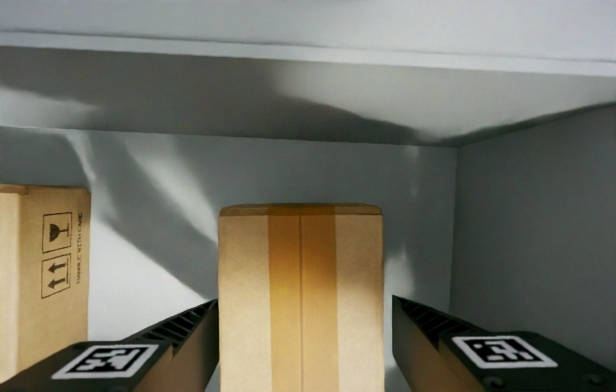

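Scene clock: 235.83 s.
base_odometry: x=+2.091 y=-1.704 heading=-0.738 (m, m, rad; odometry frame)
turned_by_wheels: +0.000 (rad since the last result)
turned_by_imu: +0.000 (rad since the last result)
base_tilt: forward=-0.3 right=+0.2 (deg)
lidar_m: 0.51 0.61 0.54 0.51 0.59 1.28 1.45 1.70 2.42 0.70 0.52 0.63
base_status: not commanded
joint_positions: lift_m=+0.082 arm_m=+0.503 wrist_yaw_rad=+0.000 wrist_pitch_rad=+1.570 wrist_roll_rad=-0.270 gripper_m=+0.059
joint_status: gripper_m off_target (ended at +0.059, target +0.030)
on_its_own: gripper_m is held at +0.053, not at your +0.030, by its contact guard: the fingers met something
motor_effort: lift_m=+18(18) arm_m=+5(5) wrist_yaw_rad=+0(2) wrist_pitch_rad=+0(1) wrist_roll_rad=-1(2) gripper_m=-41(43) wheel_0=-2(2) wheel_1=-1(1) wheel_2=+0(0) (%)
hand_pose: x=+0.6742 y=-0.0874 z=+0.0477 quat_wxyz=(+0.701, -0.095, +0.701, +0.095) (m; base frame)
wrist_depth_mm: - - - - - - - / 115 117 111 112 - - - / 188 189 189 188 174 142 121 / 164 189 190 190 191 161 123 / 154 190 189 141 191 158 122 / 156 190 141 141 141 156 120 / 149 105 136 141 131 - -
pictures: none
No camera images: the call's "cameras" was empty. Leave "cameras" out to get every camera's image.

Scene clock: 237.83 s.
base_odometry: x=+2.091 y=-1.704 heading=-0.738 (m, m, rad; odometry frame)
turned_by_wheels: +0.000 (rad since the last result)
turned_by_imu: +0.000 (rad since the last result)
base_tilt: forward=-0.3 right=+0.1 (deg)
lidar_m: 0.53 0.62 0.53 0.51 0.62 1.28 1.45 1.71 2.40 0.70 0.51 0.61
base_status: not commanded
joint_positions: lift_m=+0.300 arm_m=+0.503 wrist_yaw_rad=+0.000 wrist_pitch_rad=+1.570 wrist_roll_rad=-0.270 gripper_m=+0.059
joint_status: all done
on_its_own: gripper_m is held at +0.053, not at your +0.030, by its contact guard: the fingers met something
motor_effort: lift_m=+25(27) arm_m=+5(5) wrist_yaw_rad=+0(0) wrist_pitch_rad=+1(1) wrist_roll_rad=-1(2) gripper_m=-41(41) wheel_0=-2(2) wheel_1=-1(1) wheel_2=+0(0) (%)
hand_pose: x=+0.6742 y=-0.0874 z=+0.2652 quat_wxyz=(+0.701, -0.095, +0.700, +0.095) (m; base frame)
wrist_depth_mm: 402 404 404 407 407 407 410 / 402 404 407 410 410 410 410 / 325 314 404 345 410 410 415 / 309 387 407 407 314 413 415 / 310 357 357 141 293 413 415 / 315 407 141 141 141 413 413 / 303 105 136 141 131 - 415
pictures: none
No camera images: the call's "cameras" was empty. Leave "cameras" out to get every camera's image.

Scene clock: 240.00 s.
base_odometry: x=+2.091 y=-1.704 heading=-0.738 (m, m, rad; odometry frame)
turned_by_wheels: +0.000 (rad since the last result)
turned_by_imu: +0.000 (rad since the last result)
base_tilt: forward=-0.3 right=+0.1 (deg)
lidar_m: 0.55 0.60 0.52 0.52 0.63 1.29 1.45 1.71 2.42 0.65 0.52 0.60
base_status: not commanded
joint_positions: lift_m=+0.300 arm_m=+0.151 wrist_yaw_rad=+0.000 wrist_pitch_rad=+0.006 wrist_roll_rad=+0.000 gripper_m=+0.059
joint_status: all done
on_its_own: gripper_m is held at +0.053, not at your +0.030, by its contact guard: the fingers met something
motor_effort: lift_m=+24(24) arm_m=-5(4) wrist_yaw_rad=+1(2) wrist_pitch_rad=-16(23) wrist_roll_rad=+1(5) gripper_m=-41(41) wheel_0=-1(2) wheel_1=-2(2) wheel_2=+0(0) (%)
hand_pose: x=+0.5344 y=-0.0875 z=+0.4767 quat_wxyz=(+1.000, +0.000, +0.003, +0.000) (m; base frame)
wrist_depth_mm: 539 691 866 820 750 715 676 / 539 691 866 809 768 715 668 / 539 699 878 831 768 715 676 / 544 691 878 809 750 723 683 / 539 707 831 141 750 723 683 / 539 707 140 141 141 723 683 / 525 104 136 141 131 - 676
pictures: none
No camera images: the call's "cameras" was empty. Leave "cameras" out to get every camera's image.

Scene clock: 240.30 s.
base_odometry: x=+2.091 y=-1.704 heading=-0.738 (m, m, rad; odometry frame)
turned_by_wheels: +0.000 (rad since the last result)
turned_by_imu: +0.000 (rad since the last result)
base_tilt: forward=-0.2 right=+0.1 (deg)
lidar_m: 0.53 0.59 0.54 0.52 0.62 1.27 1.45 1.70 2.39 0.70 0.50 0.61
base_status: not commanded
joint_positions: lift_m=+0.300 arm_m=+0.151 wrist_yaw_rad=+0.000 wrist_pitch_rad=+0.006 wrist_roll_rad=+0.000 gripper_m=+0.059
joint_status: all done
on_its_own: gripper_m is held at +0.053, not at your +0.030, by its contact guard: the fingers met something
motor_effort: lift_m=+24(24) arm_m=-5(5) wrist_yaw_rad=+0(0) wrist_pitch_rad=-15(15) wrist_roll_rad=+1(1) gripper_m=-41(41) wheel_0=-2(2) wheel_1=-1(1) wheel_2=+0(0) (%)
hand_pose: x=+0.5344 y=-0.0875 z=+0.4767 quat_wxyz=(+1.000, +0.000, +0.003, +0.000) (m; base frame)
wrist_depth_mm: 544 699 878 809 759 707 676 / 539 691 878 820 768 715 668 / 539 699 866 820 768 723 668 / 535 699 878 820 768 723 676 / 544 699 831 141 759 723 683 / 535 699 141 141 141 723 683 / 530 104 136 142 131 - 683
pictures: none
No camera images: the call's "cameras" was empty. Leave "cameras" out to get every camera's image.

Scene clock: 240.60 s.
base_odometry: x=+2.091 y=-1.704 heading=-0.738 (m, m, rad; odometry frame)
turned_by_wheels: +0.000 (rad since the last result)
turned_by_imu: +0.000 (rad since the last result)
base_tilt: forward=-0.3 right=+0.2 (deg)
lidar_m: 0.55 0.60 0.52 0.51 0.62 1.28 1.45 1.70 2.40 0.67 0.53 0.63
base_status: not commanded
joint_positions: lift_m=+0.300 arm_m=+0.151 wrist_yaw_rad=+0.000 wrist_pitch_rad=+0.006 wrist_roll_rad=+0.000 gripper_m=+0.059
joint_status: all done
on_its_own: gripper_m is held at +0.053, not at your +0.030, by its contact guard: the fingers met something
motor_effort: lift_m=+24(24) arm_m=-5(5) wrist_yaw_rad=+0(0) wrist_pitch_rad=-17(17) wrist_roll_rad=+1(0) gripper_m=-41(41) wheel_0=-2(2) wheel_1=-1(1) wheel_2=+0(0) (%)
hand_pose: x=+0.5344 y=-0.0875 z=+0.4767 quat_wxyz=(+1.000, +0.000, +0.003, +0.000) (m; base frame)
wrist_depth_mm: 539 691 866 820 759 715 676 / 535 707 866 820 759 723 676 / 539 699 878 831 768 732 683 / 539 707 891 809 759 715 676 / 539 699 842 141 759 732 683 / 544 699 141 141 141 715 683 / 530 105 136 141 131 - 676
pictures: none
No camera images: the call's "cameras" was empty. Leave "cameras" out to get every camera's image.

Scene clock: 240.90 s.
base_odometry: x=+2.091 y=-1.704 heading=-0.738 (m, m, rad; odometry frame)
turned_by_wheels: +0.000 (rad since the last result)
turned_by_imu: +0.000 (rad since the last result)
base_tilt: forward=-0.2 right=+0.1 (deg)
lidar_m: 0.53 0.62 0.53 0.53 0.64 1.30 1.44 1.71 2.42 0.68 0.50 0.62
base_status: not commanded
joint_positions: lift_m=+0.300 arm_m=+0.151 wrist_yaw_rad=+0.000 wrist_pitch_rad=+0.006 wrist_roll_rad=+0.000 gripper_m=+0.059
joint_status: all done
on_its_own: gripper_m is held at +0.053, not at your +0.030, by its contact guard: the fingers met something
motor_effort: lift_m=+24(24) arm_m=-5(5) wrist_yaw_rad=+1(0) wrist_pitch_rad=-17(16) wrist_roll_rad=+1(2) gripper_m=-41(41) wheel_0=-2(2) wheel_1=-1(2) wheel_2=+0(0) (%)
hand_pose: x=+0.5344 y=-0.0875 z=+0.4767 quat_wxyz=(+1.000, +0.000, +0.003, +0.000) (m; base frame)
wrist_depth_mm: 544 699 878 809 768 715 668 / 544 699 878 820 768 723 676 / 544 699 878 831 768 723 676 / 544 691 891 809 768 715 683 / 539 707 842 141 759 723 691 / 539 699 141 141 141 732 683 / 530 105 136 141 132 - 683
pictures: none
No camera images: the call's "cameras" was empty. Leave "cameras" out to get every camera's image.

Scene clock: 241.20 s.
base_odometry: x=+2.091 y=-1.704 heading=-0.738 (m, m, rad; odometry frame)
turned_by_wheels: +0.000 (rad since the last result)
turned_by_imu: +0.000 (rad since the last result)
base_tilt: forward=-0.3 right=+0.2 (deg)
lidar_m: 0.54 0.62 0.52 0.52 0.62 1.24 1.44 1.70 2.38 0.70 0.50 0.63
base_status: not commanded
joint_positions: lift_m=+0.300 arm_m=+0.151 wrist_yaw_rad=+0.000 wrist_pitch_rad=+0.006 wrist_roll_rad=+0.000 gripper_m=+0.059
joint_status: all done
on_its_own: gripper_m is held at +0.053, not at your +0.030, by its contact guard: the fingers met something
motor_effort: lift_m=+24(24) arm_m=-5(5) wrist_yaw_rad=+1(0) wrist_pitch_rad=-15(16) wrist_roll_rad=+0(2) gripper_m=-41(41) wheel_0=-2(2) wheel_1=-1(1) wheel_2=+0(0) (%)
hand_pose: x=+0.5344 y=-0.0875 z=+0.4767 quat_wxyz=(+1.000, +0.000, +0.003, +0.000) (m; base frame)
wrist_depth_mm: 539 699 866 820 759 707 668 / 539 707 866 831 768 723 676 / 539 699 878 831 768 715 676 / 544 699 891 809 759 723 683 / 535 707 842 141 750 715 683 / 539 699 141 140 141 723 691 / 525 104 136 141 131 - 683
pictures: none
No camera images: the call's "cameras" was empty. Leave "cameras" out to get every camera's image.

execute_actions:
  actions:
    - {"base":{"strafe_m":-0.009},"joints":{"wrist_pitch_rad":1.57,"wrist_roll_rad":-0.22}}
  cameras: []

execute_actions:
  actions:
    - {"joints":{"arm_m":0.507}}
  cameras: []

execute_actions:
  actions:
    - {"joints":{"lift_m":0.15}}
  cameras: ["wrist_camera"]

Scene clock: 247.47 s.
base_odometry: x=+2.085 y=-1.710 heading=-0.738 (m, m, rad; odometry frame)
turned_by_wheels: +0.000 (rad since the last result)
turned_by_imu: +0.000 (rad since the last result)
base_tilt: forward=-0.3 right=+0.0 (deg)
lidar_m: 0.52 0.61 0.54 0.51 0.62 1.26 1.45 1.69 2.41 0.69 0.49 0.60
base_status: done
joint_positions: lift_m=+0.300 arm_m=+0.151 wrist_yaw_rad=+0.000 wrist_pitch_rad=+1.570 wrist_roll_rad=-0.220 gripper_m=+0.059
joint_status: all done
on_its_own: gripper_m is held at +0.053, not at your +0.030, by its contact guard: the fingers met something
motor_effort: lift_m=+24(24) arm_m=-4(5) wrist_yaw_rad=-1(0) wrist_pitch_rad=+0(14) wrist_roll_rad=-1(4) gripper_m=-41(41) wheel_0=+5(10) wheel_1=-3(13) wheel_2=+0(1) (%)
hand_pose: x=+0.3219 y=-0.0874 z=+0.2653 quat_wxyz=(+0.703, -0.077, +0.703, +0.077) (m; base frame)
wrist_depth_mm: 404 407 407 407 410 410 410 / 407 407 410 410 410 410 413 / 407 407 410 410 413 413 413 / 407 410 407 410 410 415 415 / 410 410 413 141 413 418 415 / 407 413 141 141 142 415 418 / 413 104 136 141 132 - 418
pictures: none
No camera images: the call's "cameras" was empty. Leave "cameras" out to get every camera's image.

Scene clock: 249.63 s.
base_odometry: x=+2.085 y=-1.710 heading=-0.738 (m, m, rad; odometry frame)
turned_by_wheels: +0.000 (rad since the last result)
turned_by_imu: +0.000 (rad since the last result)
base_tilt: forward=-0.4 right=+0.2 (deg)
lidar_m: 0.54 0.63 0.55 0.50 0.64 1.28 1.44 1.69 2.40 0.71 0.51 0.62
base_status: not commanded
joint_positions: lift_m=+0.300 arm_m=+0.506 wrist_yaw_rad=+0.000 wrist_pitch_rad=+1.570 wrist_roll_rad=-0.220 gripper_m=+0.059
joint_status: all done
on_its_own: gripper_m is held at +0.053, not at your +0.030, by its contact guard: the fingers met something
motor_effort: lift_m=+24(24) arm_m=+5(5) wrist_yaw_rad=-1(1) wrist_pitch_rad=-1(0) wrist_roll_rad=+0(2) gripper_m=-41(41) wheel_0=+5(5) wheel_1=-4(3) wheel_2=+1(1) (%)
hand_pose: x=+0.6772 y=-0.0874 z=+0.2653 quat_wxyz=(+0.703, -0.078, +0.703, +0.078) (m; base frame)
wrist_depth_mm: 404 404 407 407 407 410 413 / 402 404 407 407 410 410 413 / 310 324 325 329 407 410 415 / 312 384 404 407 306 413 413 / 310 355 364 141 291 413 413 / 310 404 141 141 141 413 415 / 296 105 136 141 132 - 415
pictures: none
No camera images: the call's "cameras" was empty. Leave "cameras" out to get every camera's image.

Scene clock: 251.33 s.
base_odometry: x=+2.085 y=-1.710 heading=-0.738 (m, m, rad; odometry frame)
turned_by_wheels: +0.000 (rad since the last result)
turned_by_imu: +0.000 (rad since the last result)
base_tilt: forward=-0.3 right=+0.1 (deg)
lidar_m: 0.54 0.63 0.55 0.53 0.62 1.26 1.45 1.64 2.39 0.69 0.51 0.61
base_status: not commanded
joint_positions: lift_m=+0.150 arm_m=+0.506 wrist_yaw_rad=+0.000 wrist_pitch_rad=+1.570 wrist_roll_rad=-0.220 gripper_m=+0.059
joint_status: all done
on_its_own: gripper_m is held at +0.053, not at your +0.030, by its contact guard: the fingers met something
motor_effort: lift_m=+20(22) arm_m=+5(5) wrist_yaw_rad=-1(1) wrist_pitch_rad=-1(1) wrist_roll_rad=+0(0) gripper_m=-41(41) wheel_0=+5(5) wheel_1=-4(4) wheel_2=+0(0) (%)
hand_pose: x=+0.6772 y=-0.0874 z=+0.1156 quat_wxyz=(+0.703, -0.078, +0.703, +0.078) (m; base frame)
wrist_depth_mm: 257 257 257 259 259 260 260 / 139 139 140 140 140 142 262 / 180 180 182 183 184 142 263 / 255 256 257 257 232 146 263 / 206 256 258 141 189 146 262 / 206 257 141 141 141 146 263 / 208 104 136 141 131 - 265
pictures: wrist_camera
camera_calibration (this result's frames):
wrist_camera: T_world_to_cam=[[0.229517, -0.973028, 0.0231866, -0.24677], [-0.97294, -0.228713, 0.0328392, 0.690329], [-0.0266504, -0.0300963, -0.999192, 0.282416], [0, 0, 0, 1]] pos_world=[0.735813, -0.0737276, 0.26524]
Images, in order (width x height): wrist_camera 616x392.

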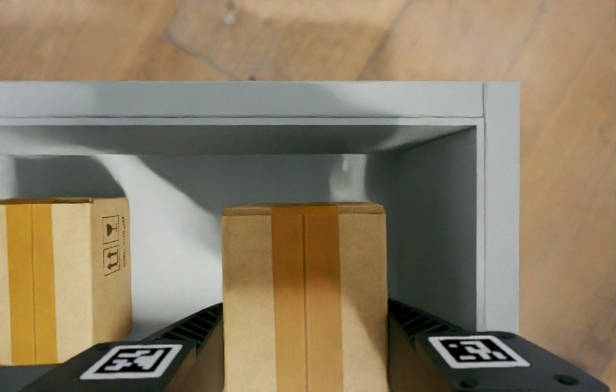

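execute_actions:
  actions:
    - {"joints":{"lift_m":0.091},"pace":"slow"}
  cameras: []

execute_actions:
  actions:
    - {"joints":{"gripper_m":0.063}}
  cameras: []

execute_actions:
  actions:
    - {"joints":{"lift_m":0.3}}
  cameras: ["wrist_camera"]

Scene clock: 255.00 s.
base_odometry: x=+2.085 y=-1.710 heading=-0.738 (m, m, rad; odometry frame)
turned_by_wheels: +0.000 (rad since the last result)
turned_by_imu: +0.000 (rad since the last result)
base_tilt: forward=-0.3 right=+0.2 (deg)
lidar_m: 0.52 0.62 0.53 0.51 0.64 1.29 1.42 1.69 2.41 0.64 0.51 0.61
base_status: not commanded
joint_positions: lift_m=+0.091 arm_m=+0.506 wrist_yaw_rad=+0.000 wrist_pitch_rad=+1.570 wrist_roll_rad=-0.220 gripper_m=+0.059
joint_status: all done
on_its_own: gripper_m is held at +0.053, not at your +0.030, by its contact guard: the fingers met something
motor_effort: lift_m=+20(19) arm_m=+5(5) wrist_yaw_rad=+0(2) wrist_pitch_rad=+1(2) wrist_roll_rad=+0(0) gripper_m=-42(41) wheel_0=+5(5) wheel_1=-4(3) wheel_2=+0(0) (%)
hand_pose: x=+0.6772 y=-0.0874 z=+0.0566 quat_wxyz=(+0.703, -0.078, +0.703, +0.078) (m; base frame)
wrist_depth_mm: - - - - - - - / - - - - - - - / 180 181 182 183 184 127 - / 196 197 198 198 200 135 - / 170 198 198 141 188 136 - / 169 198 141 141 141 136 - / 160 104 136 141 131 - -
pictures: none
No camera images: the call's "cameras" was empty. Leave "cameras" out to get every camera's image.

Scene clock: 255.63 s.
base_odometry: x=+2.085 y=-1.710 heading=-0.738 (m, m, rad; odometry frame)
turned_by_wheels: +0.000 (rad since the last result)
turned_by_imu: +0.000 (rad since the last result)
base_tilt: forward=-0.3 right=+0.1 (deg)
lidar_m: 0.56 0.63 0.55 0.51 0.64 1.28 1.41 1.69 2.42 0.67 0.50 0.59
base_status: not commanded
joint_positions: lift_m=+0.091 arm_m=+0.506 wrist_yaw_rad=+0.000 wrist_pitch_rad=+1.570 wrist_roll_rad=-0.220 gripper_m=+0.063
joint_status: all done
motor_effort: lift_m=+20(20) arm_m=+5(5) wrist_yaw_rad=+0(1) wrist_pitch_rad=-1(1) wrist_roll_rad=+0(0) gripper_m=+4(42) wheel_0=+5(5) wheel_1=-3(3) wheel_2=+0(1) (%)
hand_pose: x=+0.6771 y=-0.0874 z=+0.0566 quat_wxyz=(+0.703, -0.078, +0.703, +0.078) (m; base frame)
wrist_depth_mm: - - - - - - - / - - - - - - - / 175 177 178 179 180 128 - / 198 198 198 199 200 137 - / 169 199 200 150 201 138 - / 168 199 150 150 151 134 - / 159 107 143 150 138 - -
pictures: none
No camera images: the call's "cameras" was empty. Leave "cameras" out to get every camera's image.

Scene clock: 257.60 s.
base_odometry: x=+2.085 y=-1.710 heading=-0.738 (m, m, rad; odometry frame)
turned_by_wheels: +0.000 (rad since the last result)
turned_by_imu: +0.000 (rad since the last result)
base_tilt: forward=-0.3 right=+0.1 (deg)
lidar_m: 0.54 0.62 0.52 0.52 0.63 1.30 1.45 1.70 2.39 0.69 0.48 0.61
base_status: not commanded
joint_positions: lift_m=+0.300 arm_m=+0.506 wrist_yaw_rad=+0.000 wrist_pitch_rad=+1.570 wrist_roll_rad=-0.220 gripper_m=+0.063
joint_status: all done
motor_effort: lift_m=+23(26) arm_m=+5(5) wrist_yaw_rad=+0(0) wrist_pitch_rad=-2(1) wrist_roll_rad=-1(1) gripper_m=+3(4) wheel_0=+5(5) wheel_1=-4(3) wheel_2=+0(0) (%)
hand_pose: x=+0.6772 y=-0.0874 z=+0.2654 quat_wxyz=(+0.703, -0.078, +0.703, +0.078) (m; base frame)
wrist_depth_mm: 404 407 410 407 410 413 413 / 407 407 410 407 413 410 413 / 310 319 322 327 410 413 413 / 312 387 407 407 413 410 413 / 310 355 410 359 415 418 415 / 310 410 404 404 364 415 421 / 294 107 291 325 138 - 418
pictures: wrist_camera
camera_calibration (this result's frames):
wrist_camera: T_world_to_cam=[[0.229339, -0.973071, 0.0231788, -0.25012], [-0.972981, -0.228535, 0.0328721, 0.685428], [-0.0266898, -0.0300914, -0.999191, 0.432067], [0, 0, 0, 1]] pos_world=[0.735802, -0.0737384, 0.414984]
Images, in order (width x height): wrist_camera 616x392.

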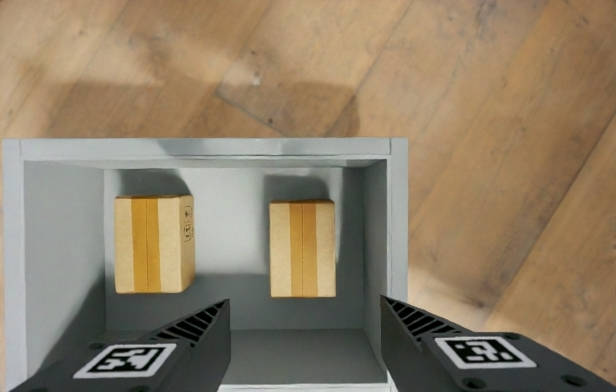

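execute_actions:
  actions:
    - {"base":{"translate_m":-0.34},"joints":{"arm_m":0.1,"wrist_roll_rad":0,"gripper_m":0.08},"pace":"fast"}
  cameras: []

execute_actions:
  actions:
    - {"base":{"rotate_rad":-0.378},"joints":{"lift_m":0.7}}
  cameras: []

execute_actions:
  actions:
    - {"base":{"strafe_m":-0.466},"joints":{"lift_m":1.12}}
  cameras: ["head_right_camera"]

execute_actions:
  actions:
    - {"base":{"translate_m":0.295},"joints":{"arm_m":0.4}}
  cameras: ["wrist_camera"]

Scene clock: 262.30 s.
base_odometry: x=+1.834 y=-1.481 heading=-0.739 (m, m, rad; odometry frame)
turned_by_wheels: -0.001 (rad since the last result)
turned_by_imu: -0.001 (rad since the last result)
base_tilt: forward=-0.2 right=+0.1 (deg)
lidar_m: 0.87 0.76 0.61 0.62 0.78 1.54 1.13 1.30 2.30 1.31 0.77 0.73
base_status: done
joint_positions: lift_m=+0.300 arm_m=+0.101 wrist_yaw_rad=+0.000 wrist_pitch_rad=+1.571 wrist_roll_rad=+0.000 gripper_m=+0.080
joint_status: all done
motor_effort: lift_m=+22(23) arm_m=-5(5) wrist_yaw_rad=+1(2) wrist_pitch_rad=-1(1) wrist_roll_rad=-1(5) gripper_m=+2(6) wheel_0=-4(11) wheel_1=-4(12) wheel_2=+1(15) (%)
hand_pose: x=+0.2718 y=-0.0874 z=+0.2654 quat_wxyz=(+0.707, +0.000, +0.707, +0.000) (m; base frame)
wrist_depth_mm: 404 407 410 410 410 415 413 / 410 410 410 413 410 415 413 / 410 407 410 413 413 413 418 / 407 415 413 415 415 415 418 / 413 410 413 415 415 413 418 / 410 413 413 413 410 415 418 / 413 107 264 359 413 103 -
pictures: none
No camera images: the call's "cameras" was empty. Leave "cameras" out to get every camera's image.

Scene clock: 264.90 s.
base_odometry: x=+1.834 y=-1.481 heading=-1.116 (m, m, rad; odometry frame)
turned_by_wheels: -0.377 (rad since the last result)
turned_by_imu: -0.374 (rad since the last result)
base_tilt: forward=-0.2 right=+0.2 (deg)
lidar_m: 0.84 0.88 0.68 0.61 0.64 0.87 1.38 1.09 1.41 2.31 1.06 0.71
base_status: done
joint_positions: lift_m=+0.700 arm_m=+0.101 wrist_yaw_rad=+0.000 wrist_pitch_rad=+1.570 wrist_roll_rad=+0.000 gripper_m=+0.080
joint_status: all done
motor_effort: lift_m=+23(23) arm_m=-5(5) wrist_yaw_rad=+0(0) wrist_pitch_rad=-2(1) wrist_roll_rad=+0(0) gripper_m=+2(2) wheel_0=+5(9) wheel_1=+6(11) wheel_2=+4(12) (%)
hand_pose: x=+0.2718 y=-0.0874 z=+0.6654 quat_wxyz=(+0.707, +0.000, +0.707, +0.000) (m; base frame)
wrist_depth_mm: 809 809 798 809 809 820 809 / 809 809 809 809 809 820 820 / 798 809 820 809 809 809 809 / 809 809 820 809 820 809 809 / 809 809 809 809 820 809 820 / 809 820 597 603 820 820 820 / 798 108 597 591 609 103 -
pictures: none
No camera images: the call's "cameras" was empty. Leave "cameras" out to get every camera's image.

Scene clock: 267.77 s.
base_odometry: x=+1.415 y=-1.686 heading=-1.116 (m, m, rad; odometry frame)
turned_by_wheels: +0.000 (rad since the last result)
turned_by_imu: +0.001 (rad since the last result)
base_tilt: forward=-0.2 right=+0.1 (deg)
lidar_m: 0.71 0.74 1.17 1.07 1.14 1.54 1.02 1.07 1.42 1.82 1.09 0.76
base_status: done
joint_positions: lift_m=+1.120 arm_m=+0.101 wrist_yaw_rad=+0.000 wrist_pitch_rad=+1.570 wrist_roll_rad=+0.000 gripper_m=+0.080
joint_status: all done
motor_effort: lift_m=+22(21) arm_m=-5(5) wrist_yaw_rad=+0(0) wrist_pitch_rad=+0(1) wrist_roll_rad=+0(0) gripper_m=+2(2) wheel_0=+4(13) wheel_1=-4(13) wheel_2=+0(3) (%)
hand_pose: x=+0.2718 y=-0.0874 z=+1.0854 quat_wxyz=(+0.707, +0.000, +0.707, +0.000) (m; base frame)
wrist_depth_mm: 1205 1229 1229 1229 1255 1229 1229 / 1205 1229 1229 1229 1229 1205 1255 / 1229 1229 1229 1205 1229 1229 1255 / 1229 1229 1229 1229 1229 1205 1229 / 1229 1229 1255 1060 1229 1255 1255 / 1182 1229 1025 1042 1229 1205 1255 / 1229 107 1025 1025 1229 103 -
pictures: head_right_camera
Images, in order (width x height): head_right_camera 420x672.

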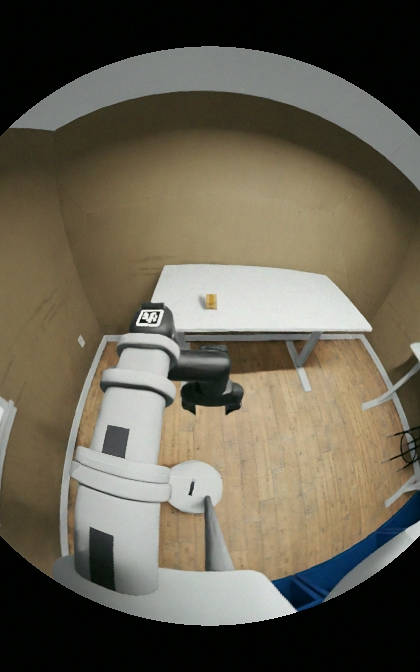

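Scene clock: 270.23 s.
base_odometry: x=+1.545 y=-1.951 heading=-1.115 (m, m, rad; odometry frame)
turned_by_wheels: +0.001 (rad since the last result)
turned_by_imu: +0.001 (rad since the last result)
base_tilt: forward=-0.3 right=+0.1 (deg)
lidar_m: 0.41 0.43 0.91 1.10 1.14 1.55 1.33 1.36 1.82 1.80 0.66 0.44
base_status: done
joint_positions: lift_m=+1.120 arm_m=+0.399 wrist_yaw_rad=+0.000 wrist_pitch_rad=+1.570 wrist_roll_rad=+0.000 gripper_m=+0.080
joint_status: all done
motor_effort: lift_m=+23(22) arm_m=+5(4) wrist_yaw_rad=+0(1) wrist_pitch_rad=+2(3) wrist_roll_rad=+0(0) gripper_m=+2(2) wheel_0=+4(9) wheel_1=+4(10) wheel_2=-1(13) (%)
hand_pose: x=+0.5703 y=-0.0874 z=+1.0854 quat_wxyz=(+0.707, +0.000, +0.707, +0.000) (m; base frame)
wrist_depth_mm: 277 277 278 279 279 281 282 / 279 278 281 281 279 281 283 / 279 279 278 231 281 281 282 / 278 279 279 231 282 283 283 / 279 279 281 232 282 283 285 / 281 281 283 283 283 283 283 / 279 107 282 281 283 103 -
pictures: wrist_camera
camera_calibration (this result's frames):
wrist_camera: T_world_to_cam=[[0.0117984, -0.999664, 0.0230655, -0.12276], [-0.999409, -0.0110439, 0.0325668, 0.588894], [-0.0323011, -0.0234361, -0.999203, 1.25238], [0, 0, 0, 1]] pos_world=[0.630447, -0.0868637, 1.23504]
Images, in order (width x height): wrist_camera 616x392.

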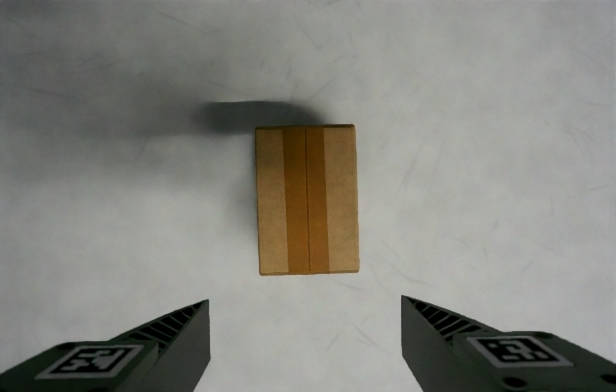

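execute_actions:
  actions:
    - {"joints":{"arm_m":0.449,"lift_m":1.07}}
  cameras: []

execute_actions:
  actions:
    - {"joints":{"lift_m":1.027}}
  cameras: ["wrist_camera"]

execute_actions:
  actions:
    - {"joints":{"gripper_m":0.03}}
  cameras: []

execute_actions:
  actions:
    - {"joints":{"lift_m":1.11}}
  cameras: ["wrist_camera"]

execute_actions:
  actions:
    - {"base":{"translate_m":-0.295},"joints":{"arm_m":0.1,"wrist_roll_rad":-0.22}}
  cameras: []

Scene clock: 273.63 s.
base_odometry: x=+1.545 y=-1.951 heading=-1.115 (m, m, rad; odometry frame)
turned_by_wheels: +0.000 (rad since the last result)
turned_by_imu: +0.000 (rad since the last result)
base_tilt: forward=-0.3 right=+0.2 (deg)
lidar_m: 0.40 0.44 0.92 1.10 1.13 1.58 1.34 1.36 1.83 1.80 0.66 0.42
base_status: not commanded
joint_positions: lift_m=+1.070 arm_m=+0.448 wrist_yaw_rad=+0.000 wrist_pitch_rad=+1.570 wrist_roll_rad=+0.000 gripper_m=+0.080
joint_status: all done
motor_effort: lift_m=+18(22) arm_m=+5(5) wrist_yaw_rad=-1(2) wrist_pitch_rad=+1(0) wrist_roll_rad=-1(1) gripper_m=+2(2) wheel_0=+4(3) wheel_1=+5(4) wheel_2=-2(1) (%)
hand_pose: x=+0.6192 y=-0.0874 z=+1.0357 quat_wxyz=(+0.707, +0.000, +0.707, +0.000) (m; base frame)
wrist_depth_mm: 229 229 229 229 230 232 232 / 229 229 231 231 232 231 230 / 230 230 231 231 232 232 233 / 230 231 232 231 233 234 234 / 230 231 232 182 233 232 234 / 230 231 182 182 183 234 234 / 231 108 182 183 183 103 -
pictures: none
No camera images: the call's "cameras" was empty. Leave "cameras" out to get every camera's image.

Scene clock: 274.67 s.
base_odometry: x=+1.545 y=-1.951 heading=-1.115 (m, m, rad; odometry frame)
turned_by_wheels: +0.000 (rad since the last result)
turned_by_imu: +0.000 (rad since the last result)
base_tilt: forward=-0.3 right=+0.1 (deg)
lidar_m: 0.39 0.43 0.91 1.11 1.13 1.58 1.33 1.37 1.83 1.80 0.66 0.45
base_status: not commanded
joint_positions: lift_m=+1.027 arm_m=+0.448 wrist_yaw_rad=+0.000 wrist_pitch_rad=+1.570 wrist_roll_rad=+0.000 gripper_m=+0.080
joint_status: all done
motor_effort: lift_m=+18(18) arm_m=+5(5) wrist_yaw_rad=-1(1) wrist_pitch_rad=+1(0) wrist_roll_rad=+0(1) gripper_m=+2(2) wheel_0=+3(3) wheel_1=+5(4) wheel_2=-1(2) (%)
hand_pose: x=+0.6192 y=-0.0874 z=+0.9927 quat_wxyz=(+0.707, +0.000, +0.707, +0.000) (m; base frame)
wrist_depth_mm: 186 186 187 187 188 188 189 / 186 187 187 188 188 188 189 / 187 187 187 187 189 190 189 / 187 187 188 189 189 190 190 / 187 187 188 139 189 190 190 / 187 189 142 139 139 190 190 / 188 107 139 139 140 103 -
pictures: wrist_camera
camera_calibration (this result's frames):
wrist_camera: T_world_to_cam=[[0.0117459, -0.999665, 0.0230639, -0.121165], [-0.999405, -0.0109883, 0.0327042, 0.640686], [-0.0324398, -0.0234343, -0.999199, 1.16145], [0, 0, 0, 1]] pos_world=[0.679405, -0.0868671, 1.14236]
Images, in order (width x height): wrist_camera 616x392.

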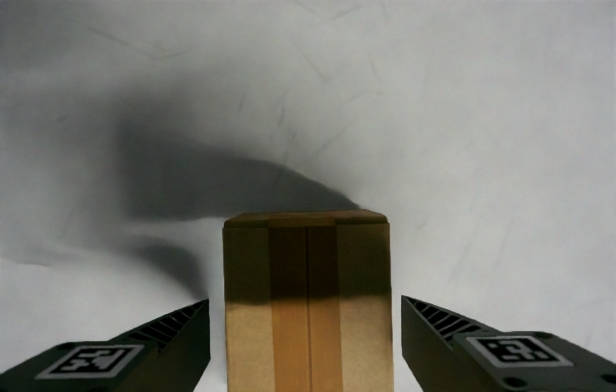

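Scene clock: 275.67 s.
base_odometry: x=+1.545 y=-1.951 heading=-1.115 (m, m, rad; odometry frame)
turned_by_wheels: +0.000 (rad since the last result)
turned_by_imu: +0.000 (rad since the last result)
base_tilt: forward=-0.2 right=+0.1 (deg)
lidar_m: 0.41 0.42 0.91 1.08 1.14 1.56 1.32 1.36 1.81 1.81 0.63 0.47
base_status: not commanded
joint_positions: lift_m=+1.027 arm_m=+0.448 wrist_yaw_rad=+0.000 wrist_pitch_rad=+1.570 wrist_roll_rad=+0.000 gripper_m=+0.059
joint_status: gripper_m off_target (ended at +0.059, target +0.030)
on_its_own: gripper_m is held at +0.053, not at your +0.030, by its contact guard: the fingers met something
motor_effort: lift_m=+18(18) arm_m=+5(5) wrist_yaw_rad=-1(1) wrist_pitch_rad=+1(1) wrist_roll_rad=-1(0) gripper_m=-40(40) wheel_0=+4(4) wheel_1=+5(5) wheel_2=-2(2) (%)
hand_pose: x=+0.6192 y=-0.0874 z=+0.9927 quat_wxyz=(+0.707, +0.000, +0.707, +0.000) (m; base frame)
wrist_depth_mm: 186 186 187 187 188 189 189 / 186 187 187 187 188 189 189 / 187 187 187 187 189 189 189 / 187 187 187 189 189 190 190 / 187 187 140 139 190 190 190 / 187 189 139 139 139 190 191 / 187 105 136 140 132 - -
pictures: none
No camera images: the call's "cameras" was empty. Leave "cameras" out to get every camera's image.

Scene clock: 277.00 s.
base_odometry: x=+1.545 y=-1.951 heading=-1.115 (m, m, rad; odometry frame)
turned_by_wheels: +0.000 (rad since the last result)
turned_by_imu: +0.000 (rad since the last result)
base_tilt: forward=-0.2 right=+0.2 (deg)
lidar_m: 0.41 0.44 0.90 1.11 1.14 1.56 1.33 1.36 1.81 1.82 0.61 0.45
base_status: not commanded
joint_positions: lift_m=+1.110 arm_m=+0.448 wrist_yaw_rad=+0.000 wrist_pitch_rad=+1.570 wrist_roll_rad=+0.000 gripper_m=+0.059
joint_status: all done
on_its_own: gripper_m is held at +0.053, not at your +0.030, by its contact guard: the fingers met something
motor_effort: lift_m=+24(24) arm_m=+5(5) wrist_yaw_rad=-1(1) wrist_pitch_rad=+0(1) wrist_roll_rad=+0(0) gripper_m=-40(40) wheel_0=+4(4) wheel_1=+5(5) wheel_2=-1(1) (%)
hand_pose: x=+0.6192 y=-0.0874 z=+1.0753 quat_wxyz=(+0.707, +0.000, +0.707, +0.000) (m; base frame)
wrist_depth_mm: 267 267 267 268 270 268 271 / 266 267 268 268 270 270 272 / 268 268 268 270 270 272 272 / 268 268 271 270 271 272 270 / 268 268 140 138 271 273 272 / 268 270 139 139 139 273 273 / 270 105 136 139 132 - 273
pictures: wrist_camera
camera_calibration (this result's frames):
wrist_camera: T_world_to_cam=[[0.0116343, -0.999666, 0.0230629, -0.122999], [-0.999403, -0.0108748, 0.0327872, 0.637882], [-0.0325255, -0.0234306, -0.999196, 1.24399], [0, 0, 0, 1]] pos_world=[0.679393, -0.0868739, 1.22491]
Images, in order (width x height): wrist_camera 616x392.

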